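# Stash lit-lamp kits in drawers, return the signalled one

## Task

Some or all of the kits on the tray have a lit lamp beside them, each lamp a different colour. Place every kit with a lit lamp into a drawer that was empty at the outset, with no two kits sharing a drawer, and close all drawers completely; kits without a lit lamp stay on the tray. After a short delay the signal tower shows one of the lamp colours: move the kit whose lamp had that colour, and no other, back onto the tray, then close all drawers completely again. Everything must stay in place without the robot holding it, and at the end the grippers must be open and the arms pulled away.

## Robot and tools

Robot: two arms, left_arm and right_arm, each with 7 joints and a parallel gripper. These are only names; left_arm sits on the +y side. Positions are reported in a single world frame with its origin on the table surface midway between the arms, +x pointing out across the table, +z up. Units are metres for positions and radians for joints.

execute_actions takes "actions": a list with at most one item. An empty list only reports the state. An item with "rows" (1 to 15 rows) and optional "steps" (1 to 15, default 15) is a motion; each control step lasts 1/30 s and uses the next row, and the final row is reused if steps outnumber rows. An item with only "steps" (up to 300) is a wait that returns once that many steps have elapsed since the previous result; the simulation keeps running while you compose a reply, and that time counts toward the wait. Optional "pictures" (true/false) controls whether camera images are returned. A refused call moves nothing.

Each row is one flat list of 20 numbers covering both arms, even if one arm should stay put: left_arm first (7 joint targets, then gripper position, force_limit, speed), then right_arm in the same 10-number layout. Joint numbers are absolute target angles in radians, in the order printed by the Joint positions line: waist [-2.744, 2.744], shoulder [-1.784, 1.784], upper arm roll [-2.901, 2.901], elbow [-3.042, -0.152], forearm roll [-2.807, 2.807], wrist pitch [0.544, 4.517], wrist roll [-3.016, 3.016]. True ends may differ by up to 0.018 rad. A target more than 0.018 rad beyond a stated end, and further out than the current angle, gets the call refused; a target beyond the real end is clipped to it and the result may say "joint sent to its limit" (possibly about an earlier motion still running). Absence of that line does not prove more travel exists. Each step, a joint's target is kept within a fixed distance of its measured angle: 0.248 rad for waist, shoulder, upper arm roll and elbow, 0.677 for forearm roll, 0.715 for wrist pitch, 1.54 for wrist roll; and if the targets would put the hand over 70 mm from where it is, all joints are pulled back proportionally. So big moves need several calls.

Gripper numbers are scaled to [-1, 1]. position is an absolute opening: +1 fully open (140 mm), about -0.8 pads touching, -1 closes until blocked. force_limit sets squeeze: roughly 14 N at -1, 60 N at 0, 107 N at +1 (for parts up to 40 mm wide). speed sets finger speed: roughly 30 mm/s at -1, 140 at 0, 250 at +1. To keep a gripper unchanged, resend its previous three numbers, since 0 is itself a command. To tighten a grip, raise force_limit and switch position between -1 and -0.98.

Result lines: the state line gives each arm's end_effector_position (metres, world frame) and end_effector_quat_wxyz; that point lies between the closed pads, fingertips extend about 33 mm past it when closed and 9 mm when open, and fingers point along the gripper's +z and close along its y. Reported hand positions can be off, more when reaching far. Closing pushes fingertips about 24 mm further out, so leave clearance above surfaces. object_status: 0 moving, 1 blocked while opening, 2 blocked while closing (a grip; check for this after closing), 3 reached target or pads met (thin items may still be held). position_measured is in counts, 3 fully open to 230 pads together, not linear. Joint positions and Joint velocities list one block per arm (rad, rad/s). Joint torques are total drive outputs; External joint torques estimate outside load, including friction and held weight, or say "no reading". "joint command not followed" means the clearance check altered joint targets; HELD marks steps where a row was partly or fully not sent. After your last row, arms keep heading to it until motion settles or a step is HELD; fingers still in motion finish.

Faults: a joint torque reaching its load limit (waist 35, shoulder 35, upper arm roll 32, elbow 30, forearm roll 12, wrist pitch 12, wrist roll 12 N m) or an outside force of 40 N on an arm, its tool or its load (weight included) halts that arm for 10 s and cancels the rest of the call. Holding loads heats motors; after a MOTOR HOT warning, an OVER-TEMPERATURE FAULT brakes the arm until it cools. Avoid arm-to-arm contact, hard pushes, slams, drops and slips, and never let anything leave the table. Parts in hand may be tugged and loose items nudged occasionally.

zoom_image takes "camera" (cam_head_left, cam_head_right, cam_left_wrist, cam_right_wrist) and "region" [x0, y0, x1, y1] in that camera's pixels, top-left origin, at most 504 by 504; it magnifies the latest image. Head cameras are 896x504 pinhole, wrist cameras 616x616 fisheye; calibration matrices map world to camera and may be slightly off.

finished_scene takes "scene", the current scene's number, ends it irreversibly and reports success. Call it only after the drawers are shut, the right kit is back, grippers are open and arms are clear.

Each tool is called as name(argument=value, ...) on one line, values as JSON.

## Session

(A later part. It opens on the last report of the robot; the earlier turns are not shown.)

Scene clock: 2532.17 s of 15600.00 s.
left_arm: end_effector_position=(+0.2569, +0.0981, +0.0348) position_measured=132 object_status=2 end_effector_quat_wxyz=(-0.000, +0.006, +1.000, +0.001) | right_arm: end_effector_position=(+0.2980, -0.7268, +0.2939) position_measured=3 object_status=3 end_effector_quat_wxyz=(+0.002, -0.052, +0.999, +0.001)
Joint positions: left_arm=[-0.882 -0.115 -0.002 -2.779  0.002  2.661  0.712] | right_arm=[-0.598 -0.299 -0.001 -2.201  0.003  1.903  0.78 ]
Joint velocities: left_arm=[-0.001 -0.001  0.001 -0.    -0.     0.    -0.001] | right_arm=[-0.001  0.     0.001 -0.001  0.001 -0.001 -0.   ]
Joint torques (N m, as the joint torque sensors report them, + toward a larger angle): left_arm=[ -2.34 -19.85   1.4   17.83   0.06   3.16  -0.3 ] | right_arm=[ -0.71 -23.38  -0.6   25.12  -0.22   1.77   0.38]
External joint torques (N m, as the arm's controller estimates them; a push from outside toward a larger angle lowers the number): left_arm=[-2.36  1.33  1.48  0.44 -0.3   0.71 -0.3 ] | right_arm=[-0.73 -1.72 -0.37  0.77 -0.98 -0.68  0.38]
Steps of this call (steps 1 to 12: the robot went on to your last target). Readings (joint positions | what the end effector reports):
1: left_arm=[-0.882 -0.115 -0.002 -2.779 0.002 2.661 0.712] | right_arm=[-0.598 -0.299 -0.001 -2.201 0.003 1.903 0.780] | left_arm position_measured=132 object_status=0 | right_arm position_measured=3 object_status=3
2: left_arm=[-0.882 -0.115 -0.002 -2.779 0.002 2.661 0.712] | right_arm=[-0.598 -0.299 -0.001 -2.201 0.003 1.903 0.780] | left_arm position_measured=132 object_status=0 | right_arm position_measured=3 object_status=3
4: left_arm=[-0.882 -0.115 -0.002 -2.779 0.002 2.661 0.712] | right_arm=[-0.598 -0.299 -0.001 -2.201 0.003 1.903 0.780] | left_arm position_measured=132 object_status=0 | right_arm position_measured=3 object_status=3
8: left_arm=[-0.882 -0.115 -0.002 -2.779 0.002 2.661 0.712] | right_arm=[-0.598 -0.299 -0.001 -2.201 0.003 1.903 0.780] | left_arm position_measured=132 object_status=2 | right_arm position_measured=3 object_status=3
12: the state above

execute_actions(actions=[{"rows":[[-0.885,-0.15,0,-2.77,0,2.57,0.705,-1,-0.2,-0.5,-0.6,-0.3,0,-2.2,0,1.9,0.785,1,0,0],[-0.885,-0.2,0,-2.76,0,2.474,0.705,-1,-0.2,-0.5,-0.6,-0.3,0,-2.2,0,1.9,0.785,1,0,0],[-0.885,-0.24,0,-2.755,0,2.474,0.705,-1,-0.2,-0.5,-0.6,-0.3,0,-2.2,0,1.9,0.785,1,0,0],[-0.885,-0.275,0,-2.75,0,2.474,0.705,-1,-0.2,-0.5,-0.6,-0.3,0,-2.2,0,1.9,0.785,1,0,0],[-0.885,-0.275,0,-2.75,0,2.4,0.705,-1,-0.2,-0.5,-0.6,-0.3,0,-2.2,0,1.9,0.785,1,0,0],[-0.885,-0.275,0,-2.75,0,2.3,0.705,-1,-0.2,-0.5,-0.6,-0.3,0,-2.2,0,1.9,0.785,1,0,0],[-0.885,-0.33,0,-2.65,0,2.2,0.705,-1,-0.2,-0.5,-0.6,-0.3,0,-2.2,0,1.9,0.785,1,0,0],[-0.885,-0.34,0,-2.5,0,2.0,0.705,-1,-0.2,-0.5,-0.6,-0.3,0,-2.2,0,1.9,0.785,1,0,0],[-0.885,-0.344,0,-2.35,0,1.883,0.705,-1,-0.2,-0.5,-0.6,-0.3,0,-2.2,0,1.9,0.785,1,0,0],[-0.885,-0.344,0,-2.2266,0,1.883,0.705,-1,-0.2,-0.5,-0.6,-0.3,0,-2.2,0,1.9,0.785,1,0,0]],"steps":15}], pictures=false)

execute_actions(actions=[{"rows":[[0.36,-0.344,0,-2.2266,0,1.883,2.01,-1,-0.2,-0.5,-0.6,-0.3,0,-2.2,0,1.9,0.785,1,0,0]],"steps":15}], pictures=false)

execute_actions(actions=[{"steps":25}], pictures=false)

execute_actions(actions=[{"rows":[[0.36,-0.0182,0,-2.017,0,2.12,2.01,-1,-0.2,-0.5,-0.6,-0.3,0,-2.2,0,1.9,0.785,1,0,0]],"steps":15}], pictures=false)

execute_actions(actions=[{"steps":15}], pictures=false)

execute_actions(actions=[{"rows":[[0.36,-0.016,0,-2.02,0,2.18,2.01,-1,-0.2,-0.5,-0.6,-0.3,0,-2.2,0,1.9,0.785,1,0,0],[0.36,-0.01,0,-2.03,0,2.22,2.01,-1,-0.2,-0.5,-0.6,-0.3,0,-2.2,0,1.9,0.785,1,0,0],[0.36,-0.004,0,-2.04,0,2.22,2.01,-1,-0.2,-0.5,-0.6,-0.3,0,-2.2,0,1.9,0.785,1,0,0],[0.36,0.002,0,-2.05,0,2.22,2.01,-1,-0.2,-0.5,-0.6,-0.3,0,-2.2,0,1.9,0.785,1,0,0],[0.36,0.008,0,-2.06,0,2.22,2.01,-1,-0.2,-0.5,-0.6,-0.3,0,-2.2,0,1.9,0.785,1,0,0],[0.36,0.013,0,-2.07,0,2.22,2.01,-1,-0.2,-0.5,-0.6,-0.3,0,-2.2,0,1.9,0.785,1,0,0],[0.36,0.0183,0,-2.079,0,2.22,2.01,-1,-0.2,-0.5,-0.6,-0.3,0,-2.2,0,1.9,0.785,1,0,0]],"steps":15}], pictures=false)

execute_actions(actions=[{"steps":12}])

Scene clock: 2553.73 s of 15600.00 s.
left_arm: end_effector_position=(+0.3168, +0.0275, +0.2748) position_measured=132 object_status=2 end_effector_quat_wxyz=(+0.029, +0.006, +0.999, -0.032) | right_arm: end_effector_position=(+0.2980, -0.7268, +0.2939) position_measured=3 object_status=3 end_effector_quat_wxyz=(+0.002, -0.052, +0.999, +0.001)
Joint positions: left_arm=[-0.882 -0.334 -0.002 -2.307  0.002  2.06   0.712] | right_arm=[-0.598 -0.299 -0.001 -2.201  0.003  1.903  0.78 ]
Joint velocities: left_arm=[-0.001 -0.234 -0.001  1.234 -0.001 -0.952  0.   ] | right_arm=[ 0.001 -0.001  0.001  0.001  0.001  0.001 -0.002]
Joint torques (N m, as the joint torque sensors report them, + toward a larger angle): left_arm=[ -2.22 -14.49   1.48  12.34   0.56  -0.32  -0.28] | right_arm=[ -1.26 -23.81  -0.36  25.34  -0.18   1.85   0.38]
External joint torques (N m, as the arm's controller estimates them; a push from outside toward a larger angle lowers the number): left_arm=[-2.45 -1.81  1.53  0.85  0.   -0.89 -0.29] | right_arm=[-1.33 -2.11 -0.18  0.97 -0.94 -0.61  0.38]
Steps of this call (steps 1 to 15: the robot went on to your last target; steps 16 to 90: nothing new was sent; then 18.07 s passed at rest; steps 91 to 105: all 15 steps of this action). Readings (joint positions | what the end effector reports):
91: left_arm=[-0.882 -0.121 -0.002 -2.778 0.002 2.646 0.712] | right_arm=[-0.598 -0.299 -0.001 -2.201 0.003 1.903 0.780] | left_arm position_measured=132 object_status=2 | right_arm position_measured=3 object_status=3
92: left_arm=[-0.882 -0.138 -0.002 -2.777 0.002 2.616 0.712] | right_arm=[-0.598 -0.299 -0.001 -2.201 0.003 1.903 0.780] | left_arm position_measured=132 object_status=2 | right_arm position_measured=3 object_status=3
94: left_arm=[-0.882 -0.196 -0.002 -2.771 0.002 2.567 0.712] | right_arm=[-0.598 -0.299 -0.001 -2.201 0.003 1.903 0.780] | left_arm position_measured=132 object_status=2 | right_arm position_measured=3 object_status=3
98: left_arm=[-0.882 -0.279 -0.002 -2.690 0.002 2.381 0.712] | right_arm=[-0.598 -0.299 -0.001 -2.201 0.003 1.903 0.780] | left_arm position_measured=132 object_status=2 | right_arm position_measured=3 object_status=3
105: the state above

Scene clock: 2554.23 s of 15600.00 s.
left_arm: end_effector_position=(+0.4600, +0.2872, +0.3020) position_measured=132 object_status=2 end_effector_quat_wxyz=(+0.019, +0.068, +0.998, -0.002) | right_arm: end_effector_position=(+0.2980, -0.7268, +0.2939) position_measured=3 object_status=3 end_effector_quat_wxyz=(+0.002, -0.052, +0.999, +0.001)
Joint positions: left_arm=[-0.237 -0.344 -0.003 -2.232  0.     1.926  1.48 ] | right_arm=[-0.598 -0.299 -0.001 -2.201  0.003  1.903  0.78 ]
Joint velocities: left_arm=[ 1.325  0.009  0.082  0.01   0.001 -0.12   0.987] | right_arm=[-0.     0.001 -0.002 -0.     0.    -0.    -0.002]
Joint torques (N m, as the joint torque sensors report them, + toward a larger angle): left_arm=[ -4.43 -20.42  -2.45  26.07   0.94   1.85   0.77] | right_arm=[ -0.57 -23.44  -0.59  25.6   -0.23   1.85   0.37]
External joint torques (N m, as the arm's controller estimates them; a push from outside toward a larger angle lowers the number): left_arm=[ 0.59  0.84  1.39  1.92  0.21 -0.49  0.78] | right_arm=[-0.54 -1.84 -0.29  1.27 -0.98 -0.6   0.37]
Steps of this call (steps 1 to 15: all 15 steps of this action). Readings (joint positions | what the end effector reports):
1: left_arm=[-0.854 -0.343 -0.015 -2.280 0.001 2.045 0.782] | right_arm=[-0.598 -0.299 -0.001 -2.201 0.003 1.903 0.780] | left_arm position_measured=132 object_status=2 | right_arm position_measured=3 object_status=3
2: left_arm=[-0.817 -0.349 -0.018 -2.265 0.001 2.032 0.852] | right_arm=[-0.598 -0.299 -0.001 -2.201 0.003 1.903 0.780] | left_arm position_measured=132 object_status=2 | right_arm position_measured=3 object_status=3
4: left_arm=[-0.735 -0.351 -0.015 -2.249 0.001 2.008 0.977] | right_arm=[-0.598 -0.299 -0.001 -2.201 0.003 1.903 0.780] | left_arm position_measured=132 object_status=2 | right_arm position_measured=3 object_status=3
8: left_arm=[-0.561 -0.348 -0.009 -2.237 0.001 1.968 1.193] | right_arm=[-0.598 -0.299 -0.001 -2.201 0.003 1.903 0.780] | left_arm position_measured=132 object_status=2 | right_arm position_measured=3 object_status=3
15: the state above

Scene clock: 2555.07 s of 15600.00 s.
left_arm: end_effector_position=(+0.4290, +0.5551, +0.2992) position_measured=132 object_status=2 end_effector_quat_wxyz=(+0.000, +0.004, +1.000, -0.000) | right_arm: end_effector_position=(+0.2980, -0.7268, +0.2939) position_measured=3 object_status=3 end_effector_quat_wxyz=(+0.002, -0.052, +0.999, +0.001)
Joint positions: left_arm=[ 0.357 -0.343  0.003 -2.229  0.     1.887  1.953] | right_arm=[-0.598 -0.299 -0.001 -2.201  0.003  1.903  0.78 ]
Joint velocities: left_arm=[-0.    -0.001 -0.001  0.001 -0.001 -0.005  0.168] | right_arm=[ 0.003 -0.     0.    -0.     0.001 -0.001 -0.   ]
Joint torques (N m, as the joint torque sensors report them, + toward a larger angle): left_arm=[  1.44 -20.82  -1.57  25.54   0.86   2.05   0.55] | right_arm=[ -0.88 -23.37  -1.03  24.99  -0.26   1.79   0.38]
External joint torques (N m, as the arm's controller estimates them; a push from outside toward a larger angle lowers the number): left_arm=[ 1.42 -0.69 -1.22  1.16  0.05 -0.37  0.55] | right_arm=[-1.   -1.7  -0.91  0.63 -1.03 -0.67  0.38]
Steps of this call (steps 1 to 25: the robot went on to your last target). Readings (joint positions | what the end effector reports):
1: left_arm=[-0.190 -0.344 -0.003 -2.232 0.000 1.922 1.512] | right_arm=[-0.598 -0.299 -0.001 -2.201 0.003 1.903 0.780] | left_arm position_measured=132 object_status=2 | right_arm position_measured=3 object_status=3
2: left_arm=[-0.142 -0.344 -0.002 -2.231 0.000 1.919 1.543] | right_arm=[-0.598 -0.299 -0.001 -2.201 0.003 1.903 0.780] | left_arm position_measured=132 object_status=2 | right_arm position_measured=3 object_status=3
4: left_arm=[-0.046 -0.343 -0.002 -2.231 0.000 1.913 1.599] | right_arm=[-0.598 -0.299 -0.001 -2.201 0.003 1.903 0.780] | left_arm position_measured=132 object_status=2 | right_arm position_measured=3 object_status=3
8: left_arm=[0.147 -0.343 -0.001 -2.230 0.000 1.905 1.692] | right_arm=[-0.598 -0.299 -0.001 -2.201 0.003 1.903 0.780] | left_arm position_measured=132 object_status=2 | right_arm position_measured=3 object_status=3
25: the state above

Scene clock: 2555.57 s of 15600.00 s.
left_arm: end_effector_position=(+0.5470, +0.6014, +0.2535) position_measured=132 object_status=2 end_effector_quat_wxyz=(+0.042, +0.023, +0.999, +0.018) | right_arm: end_effector_position=(+0.2980, -0.7268, +0.2939) position_measured=3 object_status=3 end_effector_quat_wxyz=(+0.002, -0.052, +0.999, +0.001)
Joint positions: left_arm=[ 0.357 -0.015  0.002 -2.022  0.     2.097  1.991] | right_arm=[-0.598 -0.299 -0.001 -2.201  0.003  1.903  0.78 ]
Joint velocities: left_arm=[ 0.001 -0.012 -0.001  0.043  0.     0.111  0.041] | right_arm=[-0.001 -0.     0.     0.001 -0.002 -0.001  0.   ]
Joint torques (N m, as the joint torque sensors report them, + toward a larger angle): left_arm=[  0.79 -32.19  -1.52  24.41   0.93   3.44   0.44] | right_arm=[ -0.75 -23.3   -0.72  24.95  -0.25   1.8    0.38]
External joint torques (N m, as the arm's controller estimates them; a push from outside toward a larger angle lowers the number): left_arm=[ 0.78 -1.54 -1.51  1.02  0.17  0.99  0.44] | right_arm=[-0.73 -1.58 -0.44  0.5  -1.01 -0.67  0.38]
Steps of this call (steps 1 to 15: all 15 steps of this action). Readings (joint positions | what the end effector reports):
1: left_arm=[0.357 -0.319 0.003 -2.203 0.000 1.896 1.955] | right_arm=[-0.598 -0.299 -0.001 -2.201 0.003 1.903 0.780] | left_arm position_measured=132 object_status=2 | right_arm position_measured=3 object_status=3
2: left_arm=[0.357 -0.281 0.003 -2.167 0.000 1.918 1.958] | right_arm=[-0.598 -0.299 -0.001 -2.201 0.003 1.903 0.780] | left_arm position_measured=132 object_status=2 | right_arm position_measured=3 object_status=3
4: left_arm=[0.357 -0.191 0.003 -2.102 0.000 1.965 1.963] | right_arm=[-0.598 -0.299 -0.001 -2.201 0.003 1.903 0.780] | left_arm position_measured=132 object_status=2 | right_arm position_measured=3 object_status=3
8: left_arm=[0.357 -0.044 0.002 -2.039 0.000 2.047 1.977] | right_arm=[-0.598 -0.299 -0.001 -2.201 0.003 1.903 0.780] | left_arm position_measured=132 object_status=2 | right_arm position_measured=3 object_status=3
15: the state above

Scene clock: 2556.07 s of 15600.00 s.
left_arm: end_effector_position=(+0.5527, +0.6036, +0.2570) position_measured=132 object_status=2 end_effector_quat_wxyz=(+0.050, +0.028, +0.998, +0.022) | right_arm: end_effector_position=(+0.2980, -0.7268, +0.2939) position_measured=3 object_status=3 end_effector_quat_wxyz=(+0.002, -0.052, +0.999, +0.001)
Joint positions: left_arm=[ 0.357 -0.016  0.002 -2.02   0.     2.114  2.001] | right_arm=[-0.598 -0.299 -0.001 -2.201  0.003  1.903  0.78 ]
Joint velocities: left_arm=[-0.001 -0.     0.    -0.    -0.001  0.005  0.007] | right_arm=[-0.     0.001 -0.001  0.     0.     0.    -0.002]
Joint torques (N m, as the joint torque sensors report them, + toward a larger angle): left_arm=[  1.62 -33.21  -0.79  25.19   0.94   3.63   0.3 ] | right_arm=[ -0.79 -23.55  -0.35  25.25  -0.21   1.82   0.38]
External joint torques (N m, as the arm's controller estimates them; a push from outside toward a larger angle lowers the number): left_arm=[ 1.65 -1.6  -0.75  0.84  0.17  0.97  0.3 ] | right_arm=[-0.8  -1.97 -0.11  0.93 -0.97 -0.63  0.38]
Steps of this call (steps 1 to 15: the robot went on to your last target). Readings (joint positions | what the end effector reports):
1: left_arm=[0.357 -0.015 0.002 -2.021 0.000 2.101 1.992] | right_arm=[-0.598 -0.299 -0.001 -2.201 0.003 1.903 0.780] | left_arm position_measured=132 object_status=2 | right_arm position_measured=3 object_status=3
2: left_arm=[0.357 -0.016 0.002 -2.020 0.000 2.103 1.993] | right_arm=[-0.598 -0.299 -0.001 -2.201 0.003 1.903 0.780] | left_arm position_measured=132 object_status=2 | right_arm position_measured=3 object_status=3
4: left_arm=[0.357 -0.016 0.002 -2.020 0.000 2.107 1.995] | right_arm=[-0.598 -0.299 -0.001 -2.201 0.003 1.903 0.780] | left_arm position_measured=132 object_status=2 | right_arm position_measured=3 object_status=3
8: left_arm=[0.357 -0.016 0.002 -2.020 0.000 2.111 1.998] | right_arm=[-0.598 -0.299 -0.001 -2.201 0.003 1.903 0.780] | left_arm position_measured=132 object_status=2 | right_arm position_measured=3 object_status=3
15: the state above

Scene clock: 2556.57 s of 15600.00 s.
left_arm: end_effector_position=(+0.5530, +0.6038, +0.2165) position_measured=132 object_status=2 end_effector_quat_wxyz=(+0.049, +0.029, +0.998, +0.021) | right_arm: end_effector_position=(+0.2980, -0.7268, +0.2939) position_measured=3 object_status=3 end_effector_quat_wxyz=(+0.002, -0.052, +0.999, +0.001)
Joint positions: left_arm=[ 0.357  0.021  0.002 -2.081  0.     2.208  2.003] | right_arm=[-0.598 -0.299 -0.001 -2.201  0.003  1.903  0.78 ]
Joint velocities: left_arm=[-0.     0.001  0.     0.001  0.     0.04   0.002] | right_arm=[ 0.001 -0.001  0.    -0.002  0.001 -0.    -0.001]
Joint torques (N m, as the joint torque sensors report them, + toward a larger angle): left_arm=[  1.08 -34.18  -0.94  24.43   0.85   3.52   0.48] | right_arm=[ -0.83 -23.4   -0.63  24.88  -0.28   1.78   0.32]
External joint torques (N m, as the arm's controller estimates them; a push from outside toward a larger angle lowers the number): left_arm=[ 1.01 -1.86 -1.03  0.63  0.12  0.89  0.48] | right_arm=[-0.92 -1.65 -0.47  0.52 -1.04 -0.67  0.32]
Steps of this call (steps 1 to 15: all 15 steps of this action). Readings (joint positions | what the end effector reports):
1: left_arm=[0.357 -0.016 0.002 -2.020 0.000 2.123 2.001] | right_arm=[-0.598 -0.299 -0.001 -2.201 0.003 1.903 0.780] | left_arm position_measured=132 object_status=2 | right_arm position_measured=3 object_status=3
2: left_arm=[0.357 -0.015 0.002 -2.022 0.000 2.139 2.001] | right_arm=[-0.598 -0.299 -0.001 -2.201 0.003 1.903 0.780] | left_arm position_measured=132 object_status=2 | right_arm position_measured=3 object_status=3
4: left_arm=[0.357 -0.012 0.002 -2.031 0.000 2.165 2.002] | right_arm=[-0.598 -0.299 -0.001 -2.201 0.003 1.903 0.780] | left_arm position_measured=132 object_status=2 | right_arm position_measured=3 object_status=3
8: left_arm=[0.357 0.008 0.002 -2.065 0.000 2.193 2.002] | right_arm=[-0.598 -0.299 -0.001 -2.201 0.003 1.903 0.780] | left_arm position_measured=132 object_status=2 | right_arm position_measured=3 object_status=3
15: the state above

Scene clock: 2556.97 s of 15600.00 s.
left_arm: end_effector_position=(+0.5547, +0.6044, +0.2172) position_measured=132 object_status=2 end_effector_quat_wxyz=(+0.052, +0.029, +0.998, +0.022) | right_arm: end_effector_position=(+0.2980, -0.7268, +0.2939) position_measured=3 object_status=3 end_effector_quat_wxyz=(+0.002, -0.052, +0.999, +0.001)
Joint positions: left_arm=[ 0.357  0.021  0.002 -2.081  0.     2.214  2.003] | right_arm=[-0.598 -0.299 -0.001 -2.201  0.003  1.903  0.78 ]
Joint velocities: left_arm=[ 0.001 -0.002 -0.    -0.001  0.002  0.004  0.   ] | right_arm=[-0.001  0.     0.     0.002 -0.001  0.    -0.001]
Joint torques (N m, as the joint torque sensors report them, + toward a larger angle): left_arm=[  0.56 -33.9   -1.37  24.11   0.87   3.74   0.47] | right_arm=[ -0.66 -23.2   -0.66  24.92  -0.26   1.82   0.4 ]
External joint torques (N m, as the arm's controller estimates them; a push from outside toward a larger angle lowers the number): left_arm=[ 0.49 -1.38 -1.47  0.17  0.14  1.06  0.47] | right_arm=[-0.63 -1.61 -0.38  0.57 -1.01 -0.64  0.4 ]
Steps of this call (steps 1 to 12: the robot went on to your last target). Readings (joint positions | what the end effector reports):
1: left_arm=[0.357 0.021 0.002 -2.081 0.000 2.209 2.003] | right_arm=[-0.598 -0.299 -0.001 -2.201 0.003 1.903 0.780] | left_arm position_measured=132 object_status=2 | right_arm position_measured=3 object_status=3
2: left_arm=[0.357 0.021 0.002 -2.081 0.000 2.210 2.003] | right_arm=[-0.598 -0.299 -0.001 -2.201 0.003 1.903 0.780] | left_arm position_measured=132 object_status=2 | right_arm position_measured=3 object_status=3
4: left_arm=[0.357 0.021 0.002 -2.081 0.000 2.212 2.003] | right_arm=[-0.598 -0.299 -0.001 -2.201 0.003 1.903 0.780] | left_arm position_measured=132 object_status=2 | right_arm position_measured=3 object_status=3
8: left_arm=[0.357 0.021 0.002 -2.081 0.000 2.213 2.003] | right_arm=[-0.598 -0.299 -0.001 -2.201 0.003 1.903 0.780] | left_arm position_measured=132 object_status=2 | right_arm position_measured=3 object_status=3
12: the state above
camera_calibration (this result's frames):
cam_left_wrist: T_world_to_cam=[[0.218862, 0.97573, 0.0070285, -0.704461], [0.842961, -0.192699, 0.502279, -0.447078], [0.491443, -0.104005, -0.864677, 0.168695], [0, 0, 0, 1]] pos_world=[0.448145, 0.618758, 0.375376]
cam_right_wrist: T_world_to_cam=[[-0.103113, 0.994503, 0.0182035, 0.745322], [0.915792, 0.0877775, 0.391943, -0.332927], [0.388191, 0.0570848, -0.919809, 0.372347], [0, 0, 0, 1]] pos_world=[0.237203, -0.733257, 0.459409]

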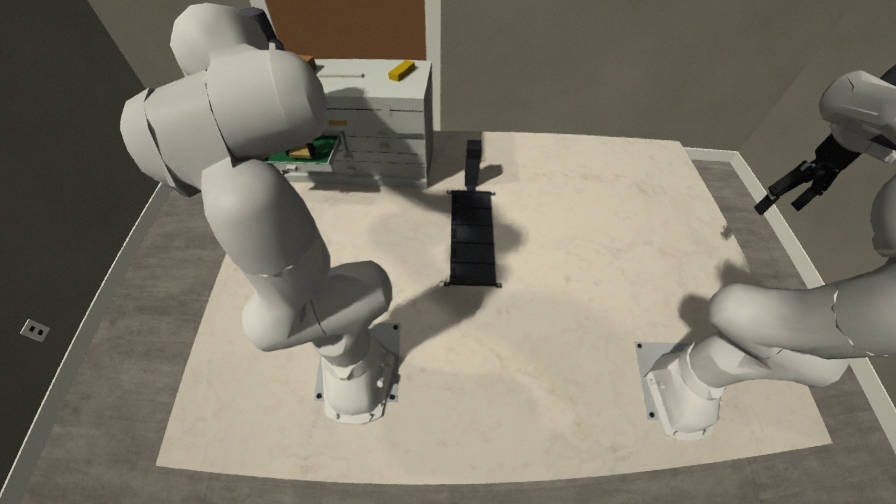

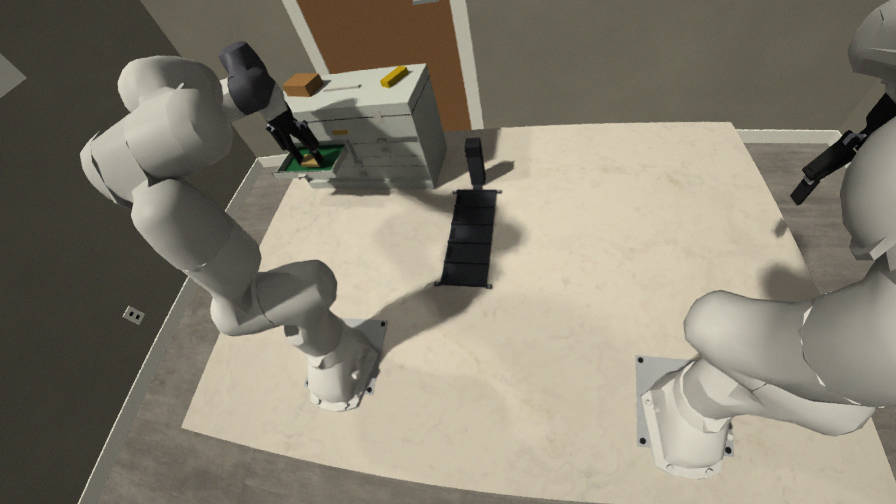

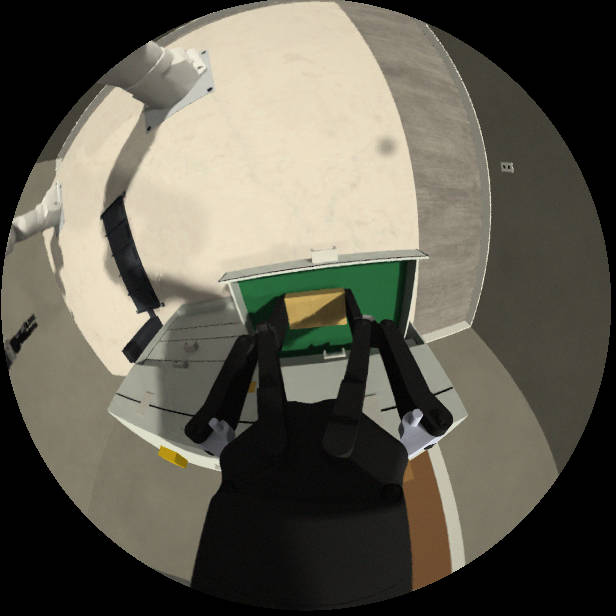

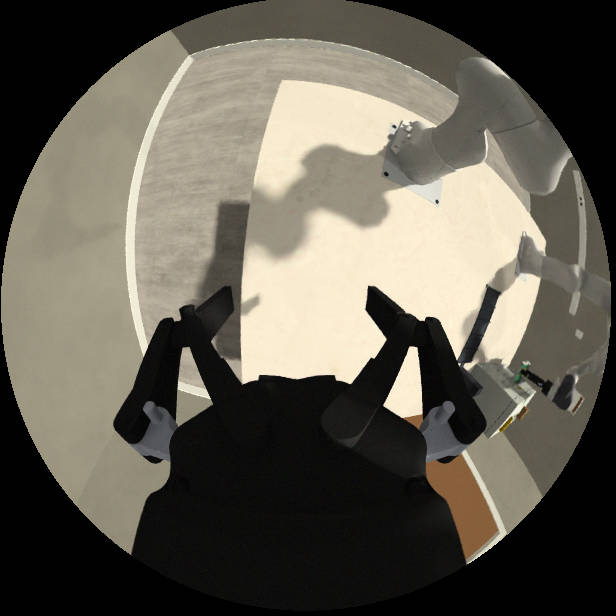

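execute_actions(actions=[{"rows":[[0.36,0.023,0,-2.086,0,2.25,2.01,-1,-0.2,-0.5,-0.6,-0.3,0,-2.2,0,1.9,0.785,1,0,0],[0.36,0.025,0,-2.09,0,2.25,2.01,-1,-0.2,-0.5,-0.6,-0.3,0,-2.2,0,1.9,0.785,1,0,0],[0.36,0.027,0,-2.094,0,2.25,2.01,-1,-0.2,-0.5,-0.6,-0.3,0,-2.2,0,1.9,0.785,1,0,0],[0.36,0.029,0,-2.097,0,2.25,2.01,-1,-0.2,-0.5,-0.6,-0.3,0,-2.2,0,1.9,0.785,1,0,0],[0.36,0.031,0,-2.1,0,2.25,2.01,-1,-0.2,-0.5,-0.6,-0.3,0,-2.2,0,1.9,0.785,1,0,0],[0.36,0.032,0,-2.102,0,2.25,2.01,-1,-0.2,-0.5,-0.6,-0.3,0,-2.2,0,1.9,0.785,1,0,0]],"steps":15}], pictures=false)

Scene clock: 2567.23 s of 15600.00 s.
left_arm: end_effector_position=(+0.5532, +0.6038, +0.2041) position_measured=132 object_status=2 end_effector_quat_wxyz=(+0.050, +0.029, +0.998, +0.022) | right_arm: end_effector_position=(+0.2980, -0.7268, +0.2939) position_measured=3 object_status=3 end_effector_quat_wxyz=(+0.002, -0.052, +0.999, +0.001)
Joint positions: left_arm=[ 0.357  0.032  0.002 -2.102  0.     2.243  2.003] | right_arm=[-0.598 -0.299 -0.001 -2.201  0.003  1.903  0.78 ]
Joint velocities: left_arm=[-0.     0.001 -0.    -0.     0.     0.009  0.001] | right_arm=[-0.001 -0.     0.    -0.002 -0.    -0.001 -0.001]
Joint torques (N m, as the joint torque sensors report them, + toward a larger angle): left_arm=[  0.09 -31.94  -0.87  22.35   0.83   3.57   0.36] | right_arm=[ -1.15 -23.87  -0.68  25.56  -0.23   1.79   0.36]
External joint torques (N m, as the arm's controller estimates them; a push from outside toward a larger angle lowers the number): left_arm=[ 0.08  0.37 -0.92 -1.17  0.12  0.93  0.36] | right_arm=[-1.11 -2.18 -0.38  1.24 -0.98 -0.65  0.36]
Steps of this call (steps 1 to 15: the robot went on to your last target; steps 16 to 90: nothing new was sent; then 6.77 s passed at rest; steps 91 to 105: all 15 steps of this action). Readings (joint positions | what the end effector reports):
91: left_arm=[0.357 0.021 0.002 -2.082 0.000 2.219 2.003] | right_arm=[-0.598 -0.299 -0.001 -2.201 0.003 1.903 0.780] | left_arm position_measured=132 object_status=2 | right_arm position_measured=3 object_status=3
92: left_arm=[0.357 0.021 0.002 -2.084 0.000 2.224 2.003] | right_arm=[-0.598 -0.299 -0.001 -2.201 0.003 1.903 0.780] | left_arm position_measured=132 object_status=2 | right_arm position_measured=3 object_status=3
94: left_arm=[0.357 0.023 0.002 -2.089 0.000 2.231 2.003] | right_arm=[-0.598 -0.299 -0.001 -2.201 0.003 1.903 0.780] | left_arm position_measured=132 object_status=2 | right_arm position_measured=3 object_status=3
98: left_arm=[0.357 0.030 0.002 -2.100 0.000 2.238 2.003] | right_arm=[-0.598 -0.299 -0.001 -2.201 0.003 1.903 0.780] | left_arm position_measured=132 object_status=2 | right_arm position_measured=3 object_status=3
105: the state above

execute_actions(actions=[{"rows":[[0.36,0.035,0,-2.106,0,2.25,2.01,-1,-0.2,-0.5,-0.6,-0.3,0,-2.2,0,1.9,0.785,1,0,0]],"steps":12}], pictures=false)

Scene clock: 2573.17 s of 15600.00 s.
left_arm: end_effector_position=(+0.5535, +0.6039, +0.2035) position_measured=132 object_status=2 end_effector_quat_wxyz=(+0.051, +0.029, +0.998, +0.022) | right_arm: end_effector_position=(+0.2980, -0.7268, +0.2939) position_measured=3 object_status=3 end_effector_quat_wxyz=(+0.002, -0.052, +0.999, +0.001)
Joint positions: left_arm=[ 0.357  0.032  0.002 -2.103  0.     2.246  2.003] | right_arm=[-0.598 -0.299 -0.001 -2.201  0.003  1.903  0.78 ]
Joint velocities: left_arm=[-0.001 -0.    -0.001 -0.001 -0.001 -0.002 -0.   ] | right_arm=[ 0.    -0.001  0.    -0.002 -0.     0.     0.   ]
Joint torques (N m, as the joint torque sensors report them, + toward a larger angle): left_arm=[  0.44 -30.69  -1.23  21.21   0.9    3.39   0.51] | right_arm=[ -0.91 -23.8   -0.37  25.56  -0.21   1.8    0.35]
External joint torques (N m, as the arm's controller estimates them; a push from outside toward a larger angle lowers the number): left_arm=[ 0.48  1.92 -1.22 -2.45  0.19  0.73  0.51] | right_arm=[-0.92 -2.13 -0.12  1.21 -0.96 -0.65  0.35]
Steps of this call (steps 1 to 15: the robot went on to your last target; steps 16 to 90: nothing new was sent; then 2.53 s passed at rest; steps 91 to 102: all 12 steps of this action). Readings (joint positions | what the end effector reports):
91: left_arm=[0.357 0.032 0.002 -2.102 0.000 2.245 2.003] | right_arm=[-0.598 -0.299 -0.001 -2.201 0.003 1.903 0.780] | left_arm position_measured=132 object_status=2 | right_arm position_measured=3 object_status=3
92: left_arm=[0.357 0.032 0.002 -2.103 0.000 2.245 2.003] | right_arm=[-0.598 -0.299 -0.001 -2.201 0.003 1.903 0.780] | left_arm position_measured=132 object_status=2 | right_arm position_measured=3 object_status=3
94: left_arm=[0.357 0.032 0.002 -2.103 0.000 2.246 2.003] | right_arm=[-0.598 -0.299 -0.001 -2.201 0.003 1.903 0.780] | left_arm position_measured=132 object_status=2 | right_arm position_measured=3 object_status=3
98: left_arm=[0.357 0.032 0.002 -2.103 0.000 2.246 2.003] | right_arm=[-0.598 -0.299 -0.001 -2.201 0.003 1.903 0.780] | left_arm position_measured=132 object_status=2 | right_arm position_measured=3 object_status=3
102: the state above


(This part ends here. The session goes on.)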